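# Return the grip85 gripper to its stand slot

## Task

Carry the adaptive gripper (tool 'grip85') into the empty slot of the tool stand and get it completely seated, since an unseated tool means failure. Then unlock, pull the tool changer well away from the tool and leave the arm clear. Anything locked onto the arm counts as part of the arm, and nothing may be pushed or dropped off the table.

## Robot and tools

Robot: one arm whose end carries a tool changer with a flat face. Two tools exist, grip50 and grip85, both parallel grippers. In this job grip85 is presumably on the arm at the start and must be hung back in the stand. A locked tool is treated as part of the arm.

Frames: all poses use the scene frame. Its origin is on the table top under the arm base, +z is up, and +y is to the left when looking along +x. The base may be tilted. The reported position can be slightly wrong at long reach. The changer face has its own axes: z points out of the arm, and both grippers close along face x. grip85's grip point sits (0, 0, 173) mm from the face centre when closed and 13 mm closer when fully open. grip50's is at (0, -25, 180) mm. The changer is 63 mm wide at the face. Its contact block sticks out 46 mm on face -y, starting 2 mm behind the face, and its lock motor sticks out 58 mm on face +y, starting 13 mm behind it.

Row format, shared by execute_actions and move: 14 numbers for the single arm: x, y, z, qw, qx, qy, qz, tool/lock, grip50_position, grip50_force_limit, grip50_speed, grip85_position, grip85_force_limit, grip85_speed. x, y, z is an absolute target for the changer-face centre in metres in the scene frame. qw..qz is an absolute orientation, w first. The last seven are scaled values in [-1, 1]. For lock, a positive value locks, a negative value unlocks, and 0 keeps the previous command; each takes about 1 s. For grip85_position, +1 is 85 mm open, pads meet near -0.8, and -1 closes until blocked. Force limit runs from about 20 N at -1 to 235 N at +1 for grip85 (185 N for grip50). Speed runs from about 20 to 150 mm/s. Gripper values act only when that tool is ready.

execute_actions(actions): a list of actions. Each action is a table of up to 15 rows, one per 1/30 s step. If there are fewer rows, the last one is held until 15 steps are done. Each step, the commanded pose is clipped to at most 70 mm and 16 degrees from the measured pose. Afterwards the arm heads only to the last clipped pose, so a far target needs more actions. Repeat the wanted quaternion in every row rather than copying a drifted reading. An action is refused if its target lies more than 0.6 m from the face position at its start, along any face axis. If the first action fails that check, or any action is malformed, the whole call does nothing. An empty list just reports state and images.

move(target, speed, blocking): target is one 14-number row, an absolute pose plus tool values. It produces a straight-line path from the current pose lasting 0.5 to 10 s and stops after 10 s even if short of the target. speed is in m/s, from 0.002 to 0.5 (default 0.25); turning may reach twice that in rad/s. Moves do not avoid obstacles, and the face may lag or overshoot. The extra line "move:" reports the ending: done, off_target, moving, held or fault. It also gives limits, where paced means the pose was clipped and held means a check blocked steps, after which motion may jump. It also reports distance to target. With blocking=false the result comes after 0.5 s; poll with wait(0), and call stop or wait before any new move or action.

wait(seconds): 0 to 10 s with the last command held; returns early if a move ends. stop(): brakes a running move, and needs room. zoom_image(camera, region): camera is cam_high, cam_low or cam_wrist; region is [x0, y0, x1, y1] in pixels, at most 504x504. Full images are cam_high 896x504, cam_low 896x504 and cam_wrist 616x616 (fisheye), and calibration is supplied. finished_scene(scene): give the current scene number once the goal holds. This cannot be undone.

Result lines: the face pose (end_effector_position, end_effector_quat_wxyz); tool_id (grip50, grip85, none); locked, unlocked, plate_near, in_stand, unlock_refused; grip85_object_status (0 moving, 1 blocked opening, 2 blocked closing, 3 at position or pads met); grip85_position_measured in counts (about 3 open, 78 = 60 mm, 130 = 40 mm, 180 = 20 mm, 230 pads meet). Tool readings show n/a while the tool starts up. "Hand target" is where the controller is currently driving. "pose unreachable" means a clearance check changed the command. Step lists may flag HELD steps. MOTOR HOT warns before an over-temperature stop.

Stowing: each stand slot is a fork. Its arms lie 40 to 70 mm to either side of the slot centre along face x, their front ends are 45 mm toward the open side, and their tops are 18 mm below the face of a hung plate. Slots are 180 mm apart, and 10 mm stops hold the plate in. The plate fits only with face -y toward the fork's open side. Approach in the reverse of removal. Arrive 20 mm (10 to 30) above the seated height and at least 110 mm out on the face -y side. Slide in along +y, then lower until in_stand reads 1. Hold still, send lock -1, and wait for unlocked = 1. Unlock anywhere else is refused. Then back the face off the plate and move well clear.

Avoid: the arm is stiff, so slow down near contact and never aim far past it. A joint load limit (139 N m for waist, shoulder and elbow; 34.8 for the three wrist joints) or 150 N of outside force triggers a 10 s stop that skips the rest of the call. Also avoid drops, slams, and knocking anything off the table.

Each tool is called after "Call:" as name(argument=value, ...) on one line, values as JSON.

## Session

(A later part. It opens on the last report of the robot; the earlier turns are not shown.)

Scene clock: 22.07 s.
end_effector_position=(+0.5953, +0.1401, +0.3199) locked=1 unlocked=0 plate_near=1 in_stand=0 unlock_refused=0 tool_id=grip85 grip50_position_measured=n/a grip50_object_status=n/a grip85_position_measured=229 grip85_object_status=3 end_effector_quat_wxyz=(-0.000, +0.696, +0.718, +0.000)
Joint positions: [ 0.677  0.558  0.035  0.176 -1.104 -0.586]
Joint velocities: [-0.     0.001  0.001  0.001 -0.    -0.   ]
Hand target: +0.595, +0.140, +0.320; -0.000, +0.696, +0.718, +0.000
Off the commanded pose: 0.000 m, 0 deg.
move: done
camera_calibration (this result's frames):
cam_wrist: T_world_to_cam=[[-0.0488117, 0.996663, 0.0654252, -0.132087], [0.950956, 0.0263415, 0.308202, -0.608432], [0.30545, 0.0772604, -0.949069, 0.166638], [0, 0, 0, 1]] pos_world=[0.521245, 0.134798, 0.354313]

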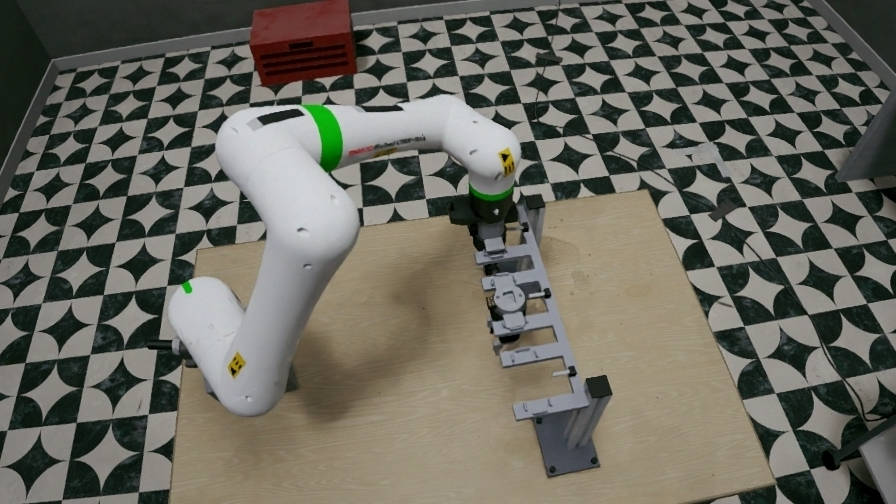

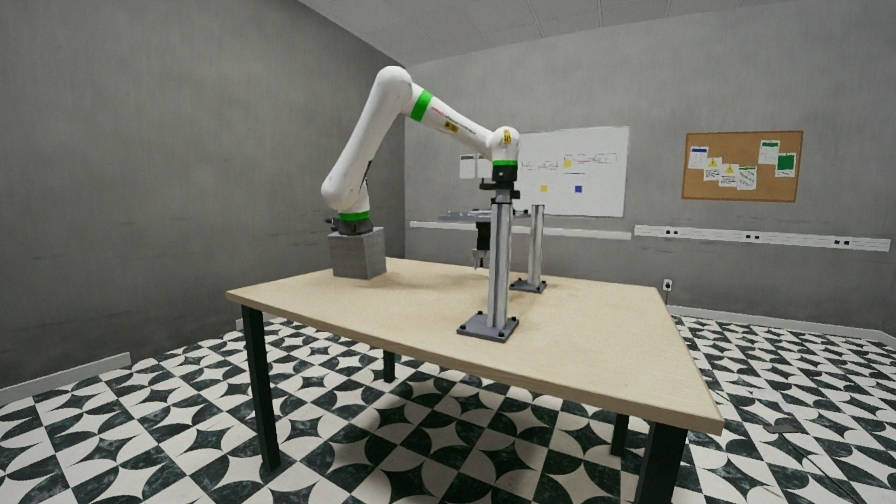

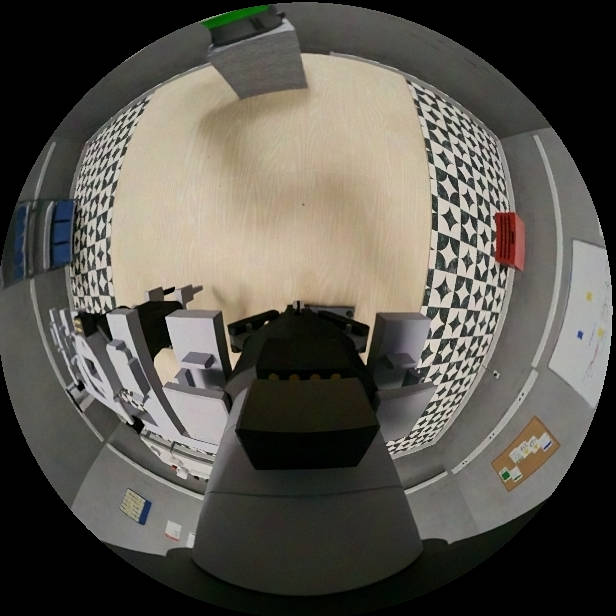

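Call:
execute_actions(actions=[[[0.5957,0.1397,0.314,0,0.6965,0.7175,0,1,1,0,0,-0.8,0,1]],[[0.5957,0.1397,0.311,0,0.6965,0.7175,0,1,1,0,0,-0.8,0,1]],[[0.5957,0.1397,0.309,0,0.6965,0.7175,0,1,1,0,0,-0.8,0,1]],[[0.5957,0.1397,0.307,0,0.6965,0.7175,0,1,1,0,0,-0.8,0,1]]])

Call:
zoom_image(camera="cam_wrist", region=[140, 300, 460, 440])

Call:
zoom_image(camera="cam_high", region=[450, 190, 570, 290])

Scene clock: 24.20 s.
end_effector_position=(+0.5957, +0.1397, +0.3070) locked=1 unlocked=0 plate_near=1 in_stand=0 unlock_refused=0 tool_id=grip85 grip50_position_measured=n/a grip50_object_status=n/a grip85_position_measured=229 grip85_object_status=3 end_effector_quat_wxyz=(+0.000, +0.697, +0.718, -0.000)
Joint positions: [ 0.673  0.573  0.024  0.178 -1.078 -0.587]
Joint velocities: [ 0.     0.001 -0.     0.001 -0.001 -0.   ]
Hand target: +0.596, +0.140, +0.307; +0.000, +0.697, +0.718, -0.000
Off the commanded pose: 0.000 m, 0 deg.
Step readings (end_effector_position; steps 1 to 15: 1st action; 16 to 30: 2nd action; 31 to 45: 3rd action; 46 to 60: 4th action):
0: (+0.5953, +0.1401, +0.3199)
1: (+0.5953, +0.1401, +0.3199)
2: (+0.5956, +0.1401, +0.3182)
4: (+0.5953, +0.1398, +0.3137)
8: (+0.5956, +0.1397, +0.3138)
15: (+0.5957, +0.1397, +0.3140)
16: (+0.5957, +0.1397, +0.3140)
17: (+0.5959, +0.1397, +0.3130)
19: (+0.5957, +0.1397, +0.3112)
23: (+0.5957, +0.1397, +0.3111)
30: (+0.5957, +0.1397, +0.3110)
31: (+0.5957, +0.1397, +0.3109)
32: (+0.5958, +0.1397, +0.3101)
34: (+0.5956, +0.1397, +0.3089)
38: (+0.5957, +0.1397, +0.3089)
45: (+0.5957, +0.1397, +0.3089)
46: (+0.5957, +0.1397, +0.3089)
47: (+0.5958, +0.1397, +0.3082)
49: (+0.5957, +0.1397, +0.3071)
53: (+0.5957, +0.1397, +0.3070)
60: end_effector_position above
camera_calibration (this result's frames):
cam_wrist: T_world_to_cam=[[-0.0487269, 0.99668, 0.0652305, -0.130821], [0.950946, 0.0263176, 0.308235, -0.604801], [0.305495, 0.0770501, -0.949071, 0.154287], [0, 0, 0, 1]] pos_world=[0.521625, 0.134415, 0.341383]

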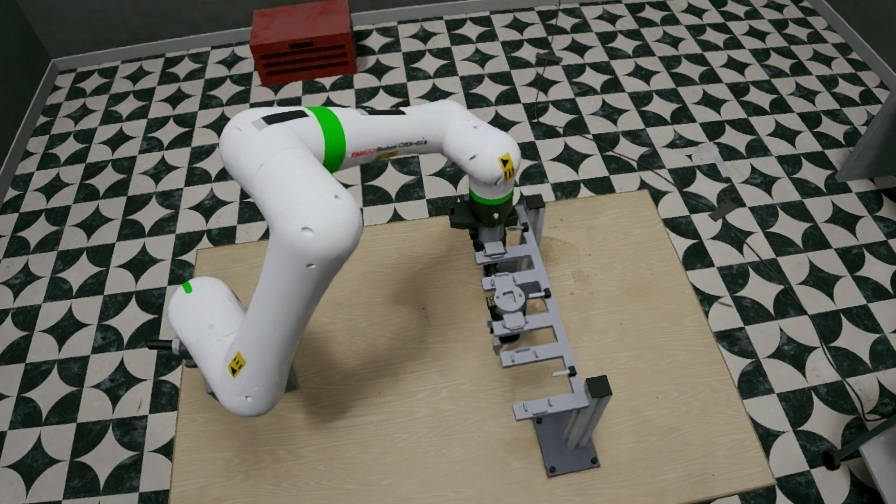

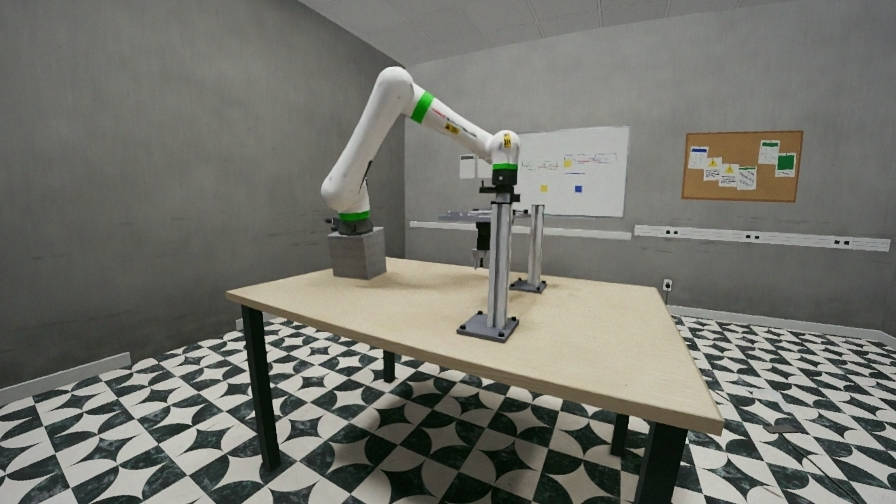

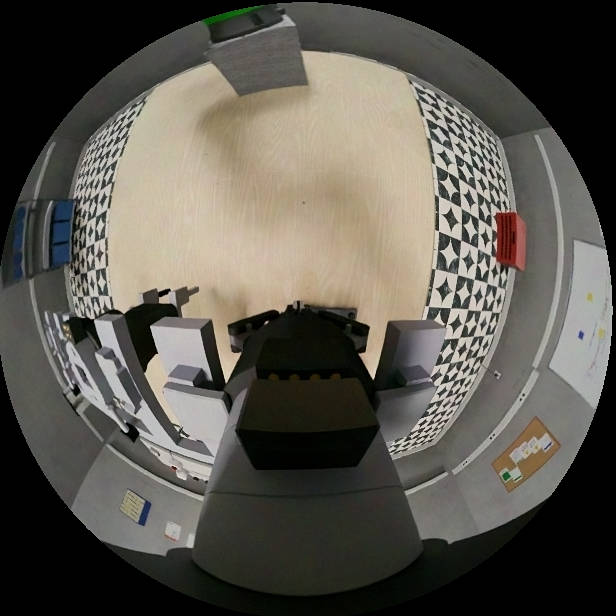

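Region (140, 300, 460, 440) of cam_wrist's 616x616 image, scaled by 1.575, with more detail than that image has; it fills the top 220 rows of this view, and the rest is white.

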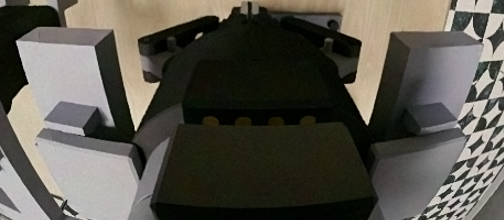

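Region (450, 190, 570, 290) of cam_high's 896x504 image, scaled by 4.200, with more detail than that image has.

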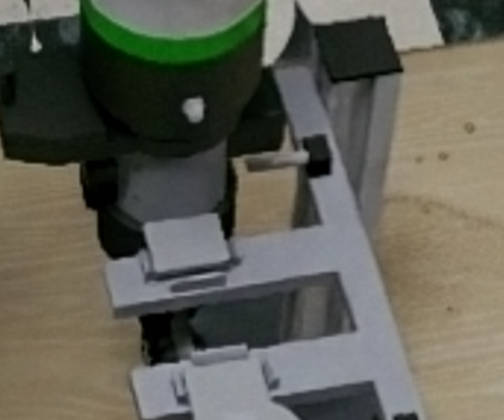

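Call:
execute_actions(actions=[[[0.5957,0.1397,0.305,0,0.6965,0.7175,0,1,1,0,0,-0.8,0,1]],[[0.5957,0.1397,0.3032,0,0.6965,0.7175,0,1,1,0,0,-0.8,0,1]],[[0.5957,0.1397,0.3016,0,0.6965,0.7175,0,1,1,0,0,-0.8,0,1]],[[0.5957,0.1397,0.3004,0,0.6965,0.7175,0,1,1,0,0,-0.8,0,1]]])

Scene clock: 26.27 s.
end_effector_position=(+0.5957, +0.1397, +0.3004) locked=1 unlocked=0 plate_near=1 in_stand=1 unlock_refused=0 tool_id=grip85 grip50_position_measured=n/a grip50_object_status=n/a grip85_position_measured=229 grip85_object_status=3 end_effector_quat_wxyz=(-0.000, +0.697, +0.718, -0.000)
Joint positions: [ 0.671  0.58   0.018  0.18  -1.065 -0.588]
Joint velocities: [ 0.     0.    -0.002 -0.    -0.001  0.   ]
Hand target: +0.596, +0.140, +0.300; +0.000, +0.697, +0.718, -0.000
Off the commanded pose: 0.000 m, 0 deg.
Step readings (end_effector_position; steps 1 to 15: 1st action; 16 to 30: 2nd action; 31 to 45: 3rd action; 46 to 60: 4th action):
0: (+0.5957, +0.1397, +0.3070)
1: (+0.5957, +0.1397, +0.3069)
2: (+0.5958, +0.1397, +0.3061)
4: (+0.5958, +0.1397, +0.3051)
8: (+0.5958, +0.1397, +0.3051)
15: (+0.5957, +0.1397, +0.3050)
16: (+0.5957, +0.1397, +0.3050)
17: (+0.5958, +0.1397, +0.3042)
19: (+0.5959, +0.1397, +0.3033)
23: (+0.5959, +0.1397, +0.3033)
30: (+0.5958, +0.1396, +0.3032)
31: (+0.5958, +0.1396, +0.3032)
32: (+0.5957, +0.1397, +0.3025)
34: (+0.5957, +0.1397, +0.3017)
38: (+0.5957, +0.1397, +0.3016)
45: (+0.5957, +0.1397, +0.3016)
46: (+0.5957, +0.1397, +0.3016)
47: (+0.5957, +0.1397, +0.3010)
49: (+0.5957, +0.1397, +0.3004)
53: (+0.5957, +0.1397, +0.3004)
60: end_effector_position above
camera_calibration (this result's frames):
cam_wrist: T_world_to_cam=[[-0.0487112, 0.996681, 0.0652167, -0.130395], [0.950958, 0.0263098, 0.3082, -0.60276], [0.305461, 0.0770312, -0.949083, 0.148018], [0, 0, 0, 1]] pos_world=[0.521634, 0.134419, 0.334756]

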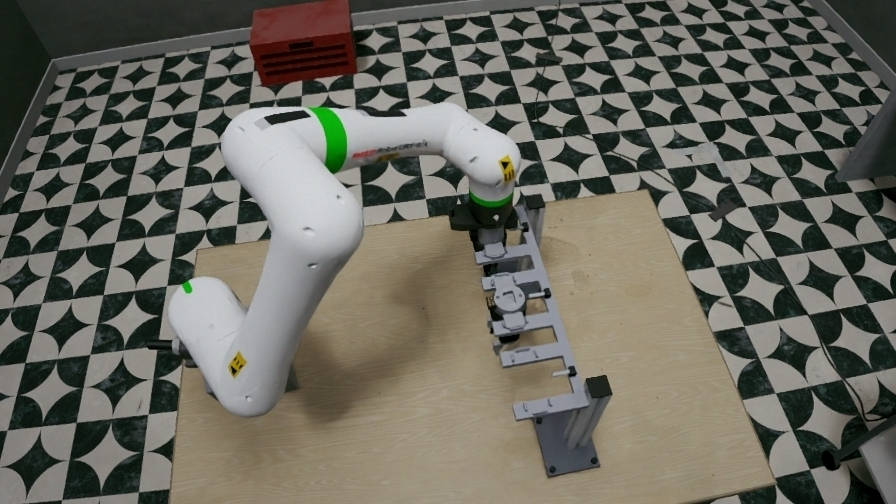

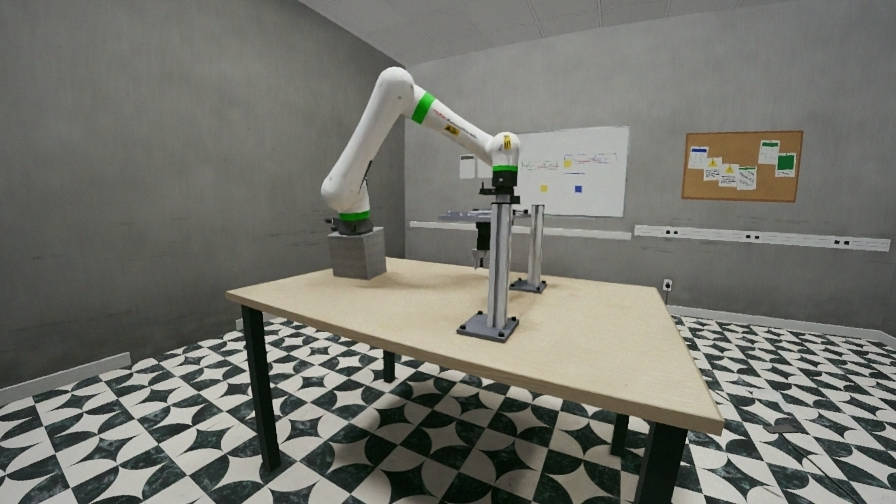

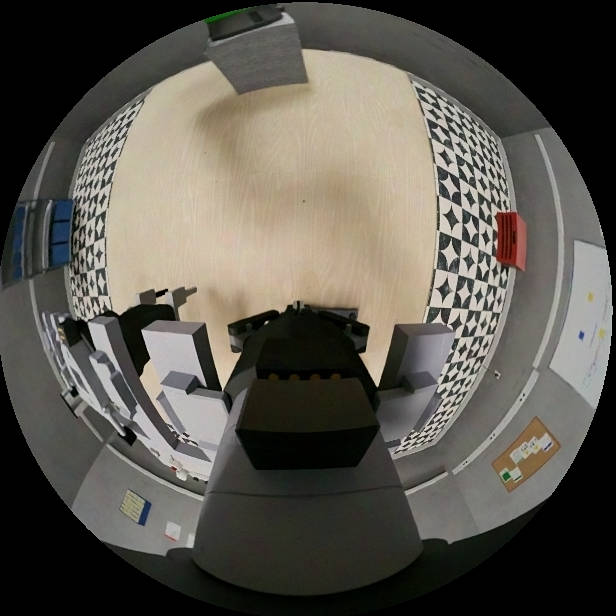

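Call:
execute_actions(actions=[[[0.5957,0.1397,0.2999,0,0.6965,0.7175,0,1,1,0,0,-0.8,0,1]],[[0.5957,0.1397,0.2999,0,0.6965,0.7175,0,-1,1,0,0,-0.8,0,1]],[[0.5957,0.1397,0.2999,0,0.6965,0.7175,0,-1,1,0,0,-0.8,0,1]],[[0.5957,0.1397,0.2999,0,0.6965,0.7175,0,-1,1,0,0,-0.8,0,1]]])

Scene clock: 28.37 s.
end_effector_position=(+0.5957, +0.1397, +0.2999) locked=0 unlocked=1 plate_near=0 in_stand=1 unlock_refused=0 tool_id=none grip50_position_measured=n/a grip50_object_status=n/a grip85_position_measured=n/a grip85_object_status=n/a end_effector_quat_wxyz=(-0.000, +0.697, +0.718, -0.000)
Joint positions: [ 0.671  0.581  0.018  0.18  -1.064 -0.588]
Joint velocities: [ 0.     0.002  0.001  0.    -0.002 -0.   ]
Hand target: +0.596, +0.140, +0.300; +0.000, +0.697, +0.718, -0.000
Off the commanded pose: 0.000 m, 0 deg.
Step readings (end_effector_position; steps 1 to 15: 1st action; 16 to 30: 2nd action; 31 to 45: 3rd action; 46 to 60: 4th action):
0: (+0.5957, +0.1397, +0.3004)
1: (+0.5957, +0.1397, +0.3004)
2: (+0.5957, +0.1397, +0.3002)
4: (+0.5957, +0.1397, +0.3000)
8: (+0.5957, +0.1397, +0.2999)
15: (+0.5957, +0.1397, +0.2999)
16: (+0.5957, +0.1397, +0.2998)
17: (+0.5957, +0.1397, +0.2997)
19: (+0.5957, +0.1397, +0.2997)
23: (+0.5956, +0.1397, +0.2997)
30: (+0.5956, +0.1396, +0.2997)
31: (+0.5956, +0.1396, +0.2998)
32: (+0.5956, +0.1396, +0.2998)
34: (+0.5956, +0.1396, +0.2998)
38: (+0.5956, +0.1396, +0.2998)
45: (+0.5956, +0.1397, +0.2998)
46: (+0.5957, +0.1397, +0.2998)
47: (+0.5957, +0.1397, +0.2998)
49: (+0.5957, +0.1397, +0.2999)
53: (+0.5957, +0.1397, +0.2999)
60: end_effector_position above
camera_calibration (this result's frames):
cam_wrist: T_world_to_cam=[[-0.048666, 0.996683, 0.0652274, -0.130372], [0.950954, 0.0262622, 0.308216, -0.602612], [0.305481, 0.0770279, -0.949078, 0.147549], [0, 0, 0, 1]] pos_world=[0.521638, 0.1344, 0.334274]

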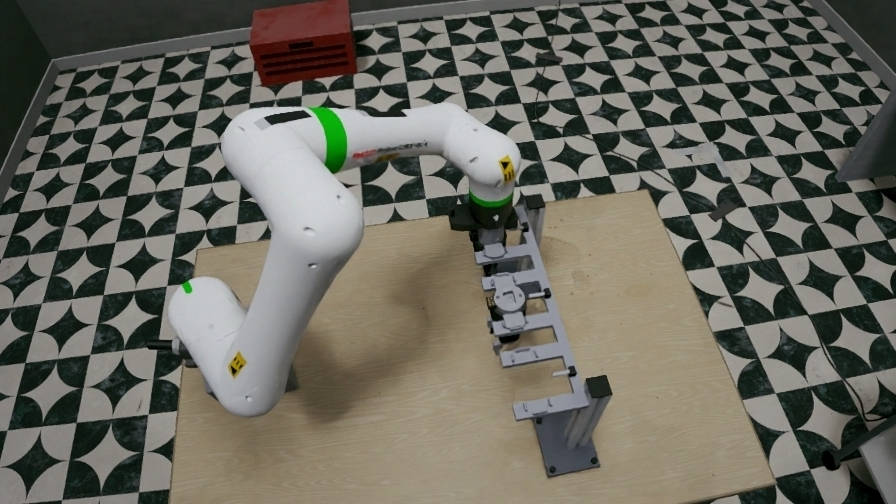

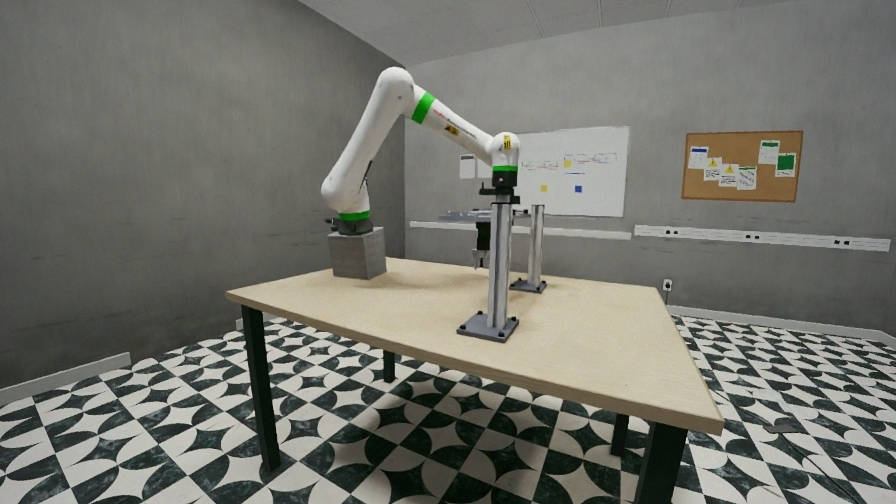

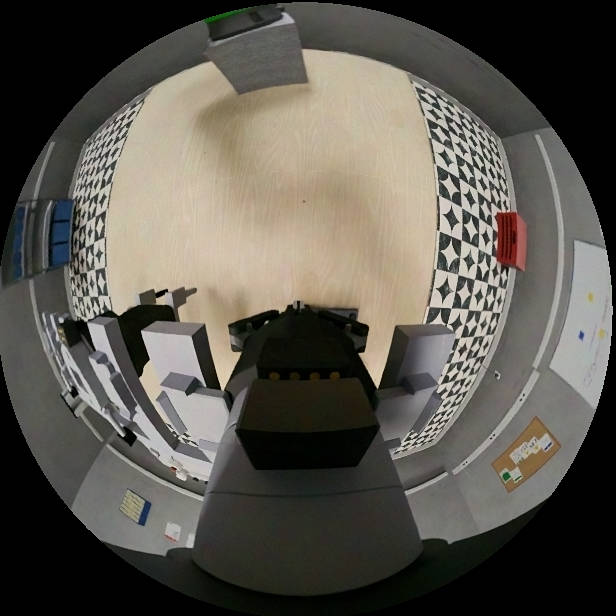

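Plate dropped into its seat. Retreat.

Call:
move(target=[0.5957,0.1397,0.33,0,0.6965,0.7175,0,-1,1,0,0,-0.8,0,1], speed=0.08)

Call:
move(target=[0.50,0.0,0.50,0,0.6965,0.7175,0,-1,1,0,0,-0.8,0,1], speed=0.4)

Call:
zoom_image(camera="cam_high", region=[440, 180, 600, 330])

Call:
zoom_image(camera="cam_wrist", region=[200, 250, 500, 400])

Scene clock: 29.20 s.
end_effector_position=(+0.5958, +0.1398, +0.3300) locked=0 unlocked=1 plate_near=0 in_stand=0 unlock_refused=0 tool_id=none grip50_position_measured=n/a grip50_object_status=n/a grip85_position_measured=n/a grip85_object_status=n/a end_effector_quat_wxyz=(-0.000, +0.696, +0.718, +0.000)
Joint positions: [ 0.679  0.549  0.046  0.174 -1.125 -0.584]
Joint velocities: [-0.    -0.     0.001 -0.     0.     0.   ]
Hand target: +0.596, +0.140, +0.330; -0.000, +0.696, +0.718, +0.000
Off the commanded pose: 0.000 m, 0 deg.
move: done
camera_calibration (this result's frames):
cam_wrist: T_world_to_cam=[[-0.0488463, 0.996668, 0.0653234, -0.132344], [0.950957, 0.0264063, 0.308195, -0.611981], [0.305443, 0.0771739, -0.949078, 0.176062], [0, 0, 0, 1]] pos_world=[0.521726, 0.134476, 0.364352]

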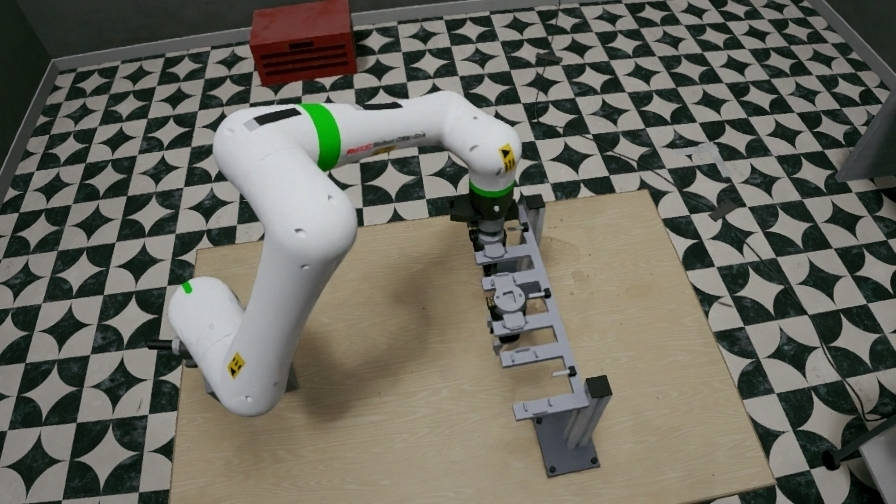

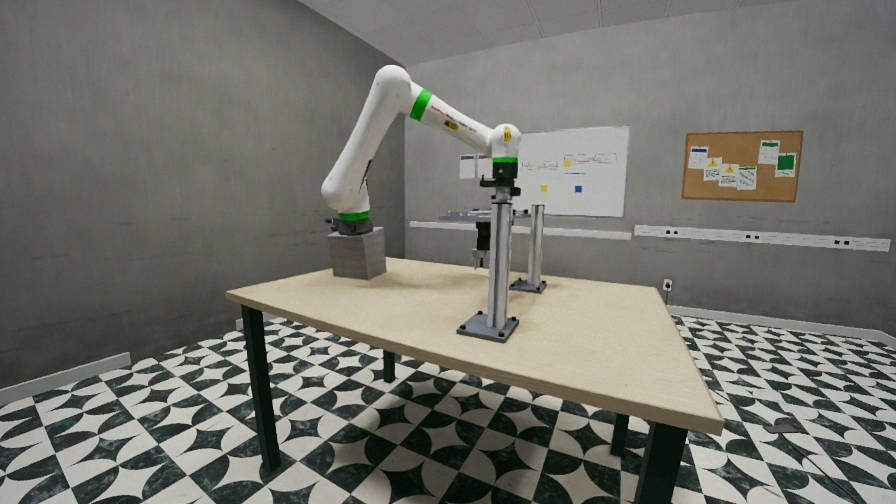

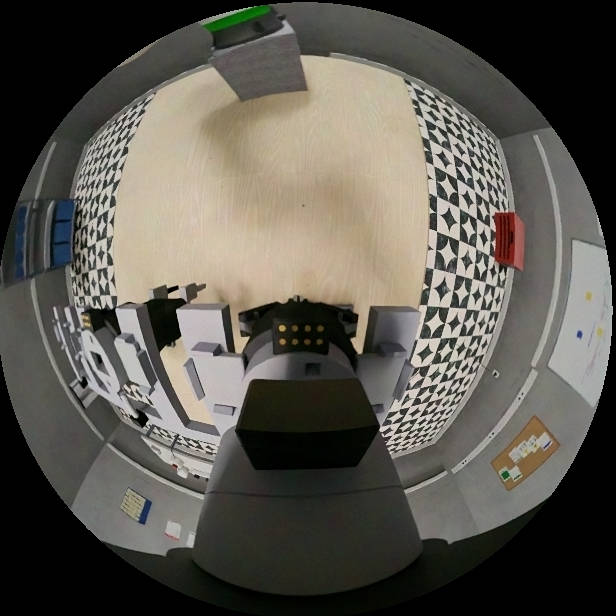

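Scene clock: 30.27 s.
end_effector_position=(+0.5002, +0.0008, +0.5000) locked=0 unlocked=1 plate_near=0 in_stand=0 unlock_refused=0 tool_id=none grip50_position_measured=n/a grip50_object_status=n/a grip85_position_measured=n/a grip85_object_status=n/a end_effector_quat_wxyz=(-0.000, +0.696, +0.718, +0.000)
Joint positions: [ 0.587  0.109 -0.076  0.162 -1.424 -0.438]
Joint velocities: [ 0.    -0.     0.001  0.001 -0.001 -0.   ]
Hand target: +0.500, +0.001, +0.500; -0.000, +0.696, +0.718, +0.000
Off the commanded pose: 0.001 m, 0 deg.
move: done
camera_calibration (this result's frames):
cam_wrist: T_world_to_cam=[[-0.0495544, 0.996588, 0.066009, -0.00961377], [0.951035, 0.026895, 0.307909, -0.569681], [0.305083, 0.0780352, -0.949123, 0.377543], [0, 0, 0, 1]] pos_world=[0.426128, -0.00455915, 0.53438]

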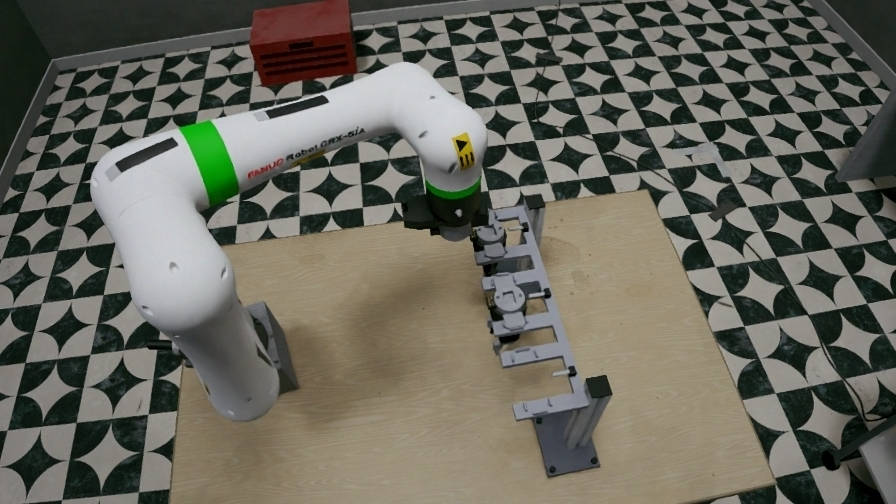

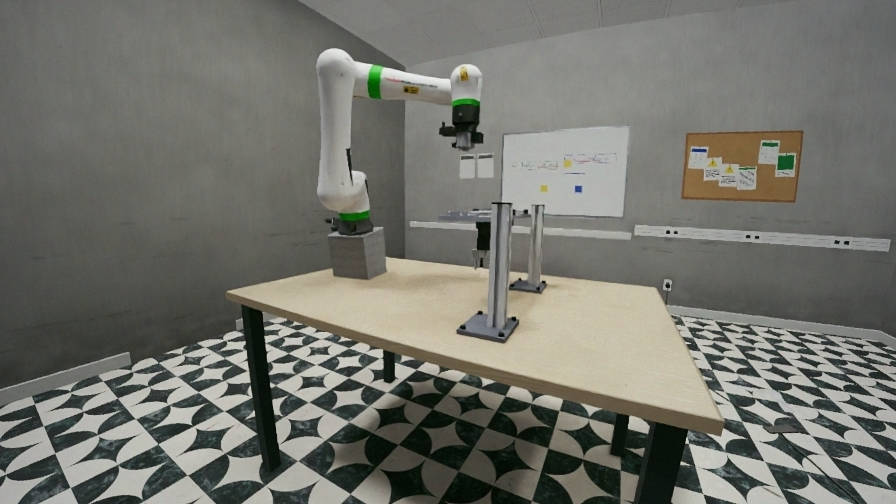

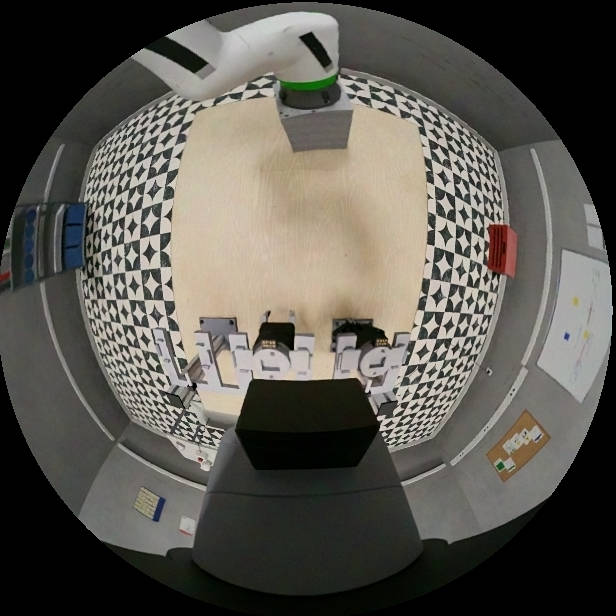

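Region (440, 180, 600, 330) of cam_high's 896x504 image, scaled by 3.150, with more detail than that image has; it fills the top 472 rows of this view, and the rest is white.

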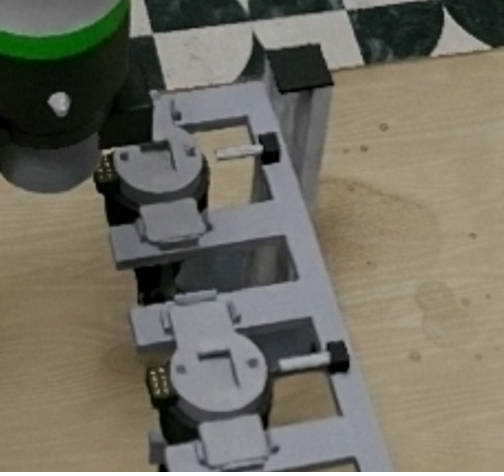

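Region (200, 250, 500, 400) of cam_wrist's 616x616 image, scaled by 1.680, with more detail than that image has.

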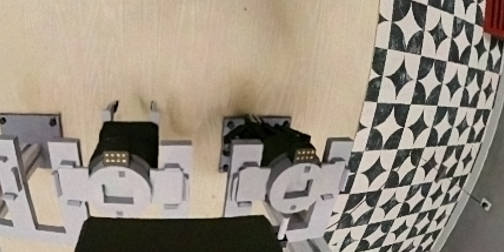

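Call:
finished_scene(scene=2)

The scene is finished: the task was done.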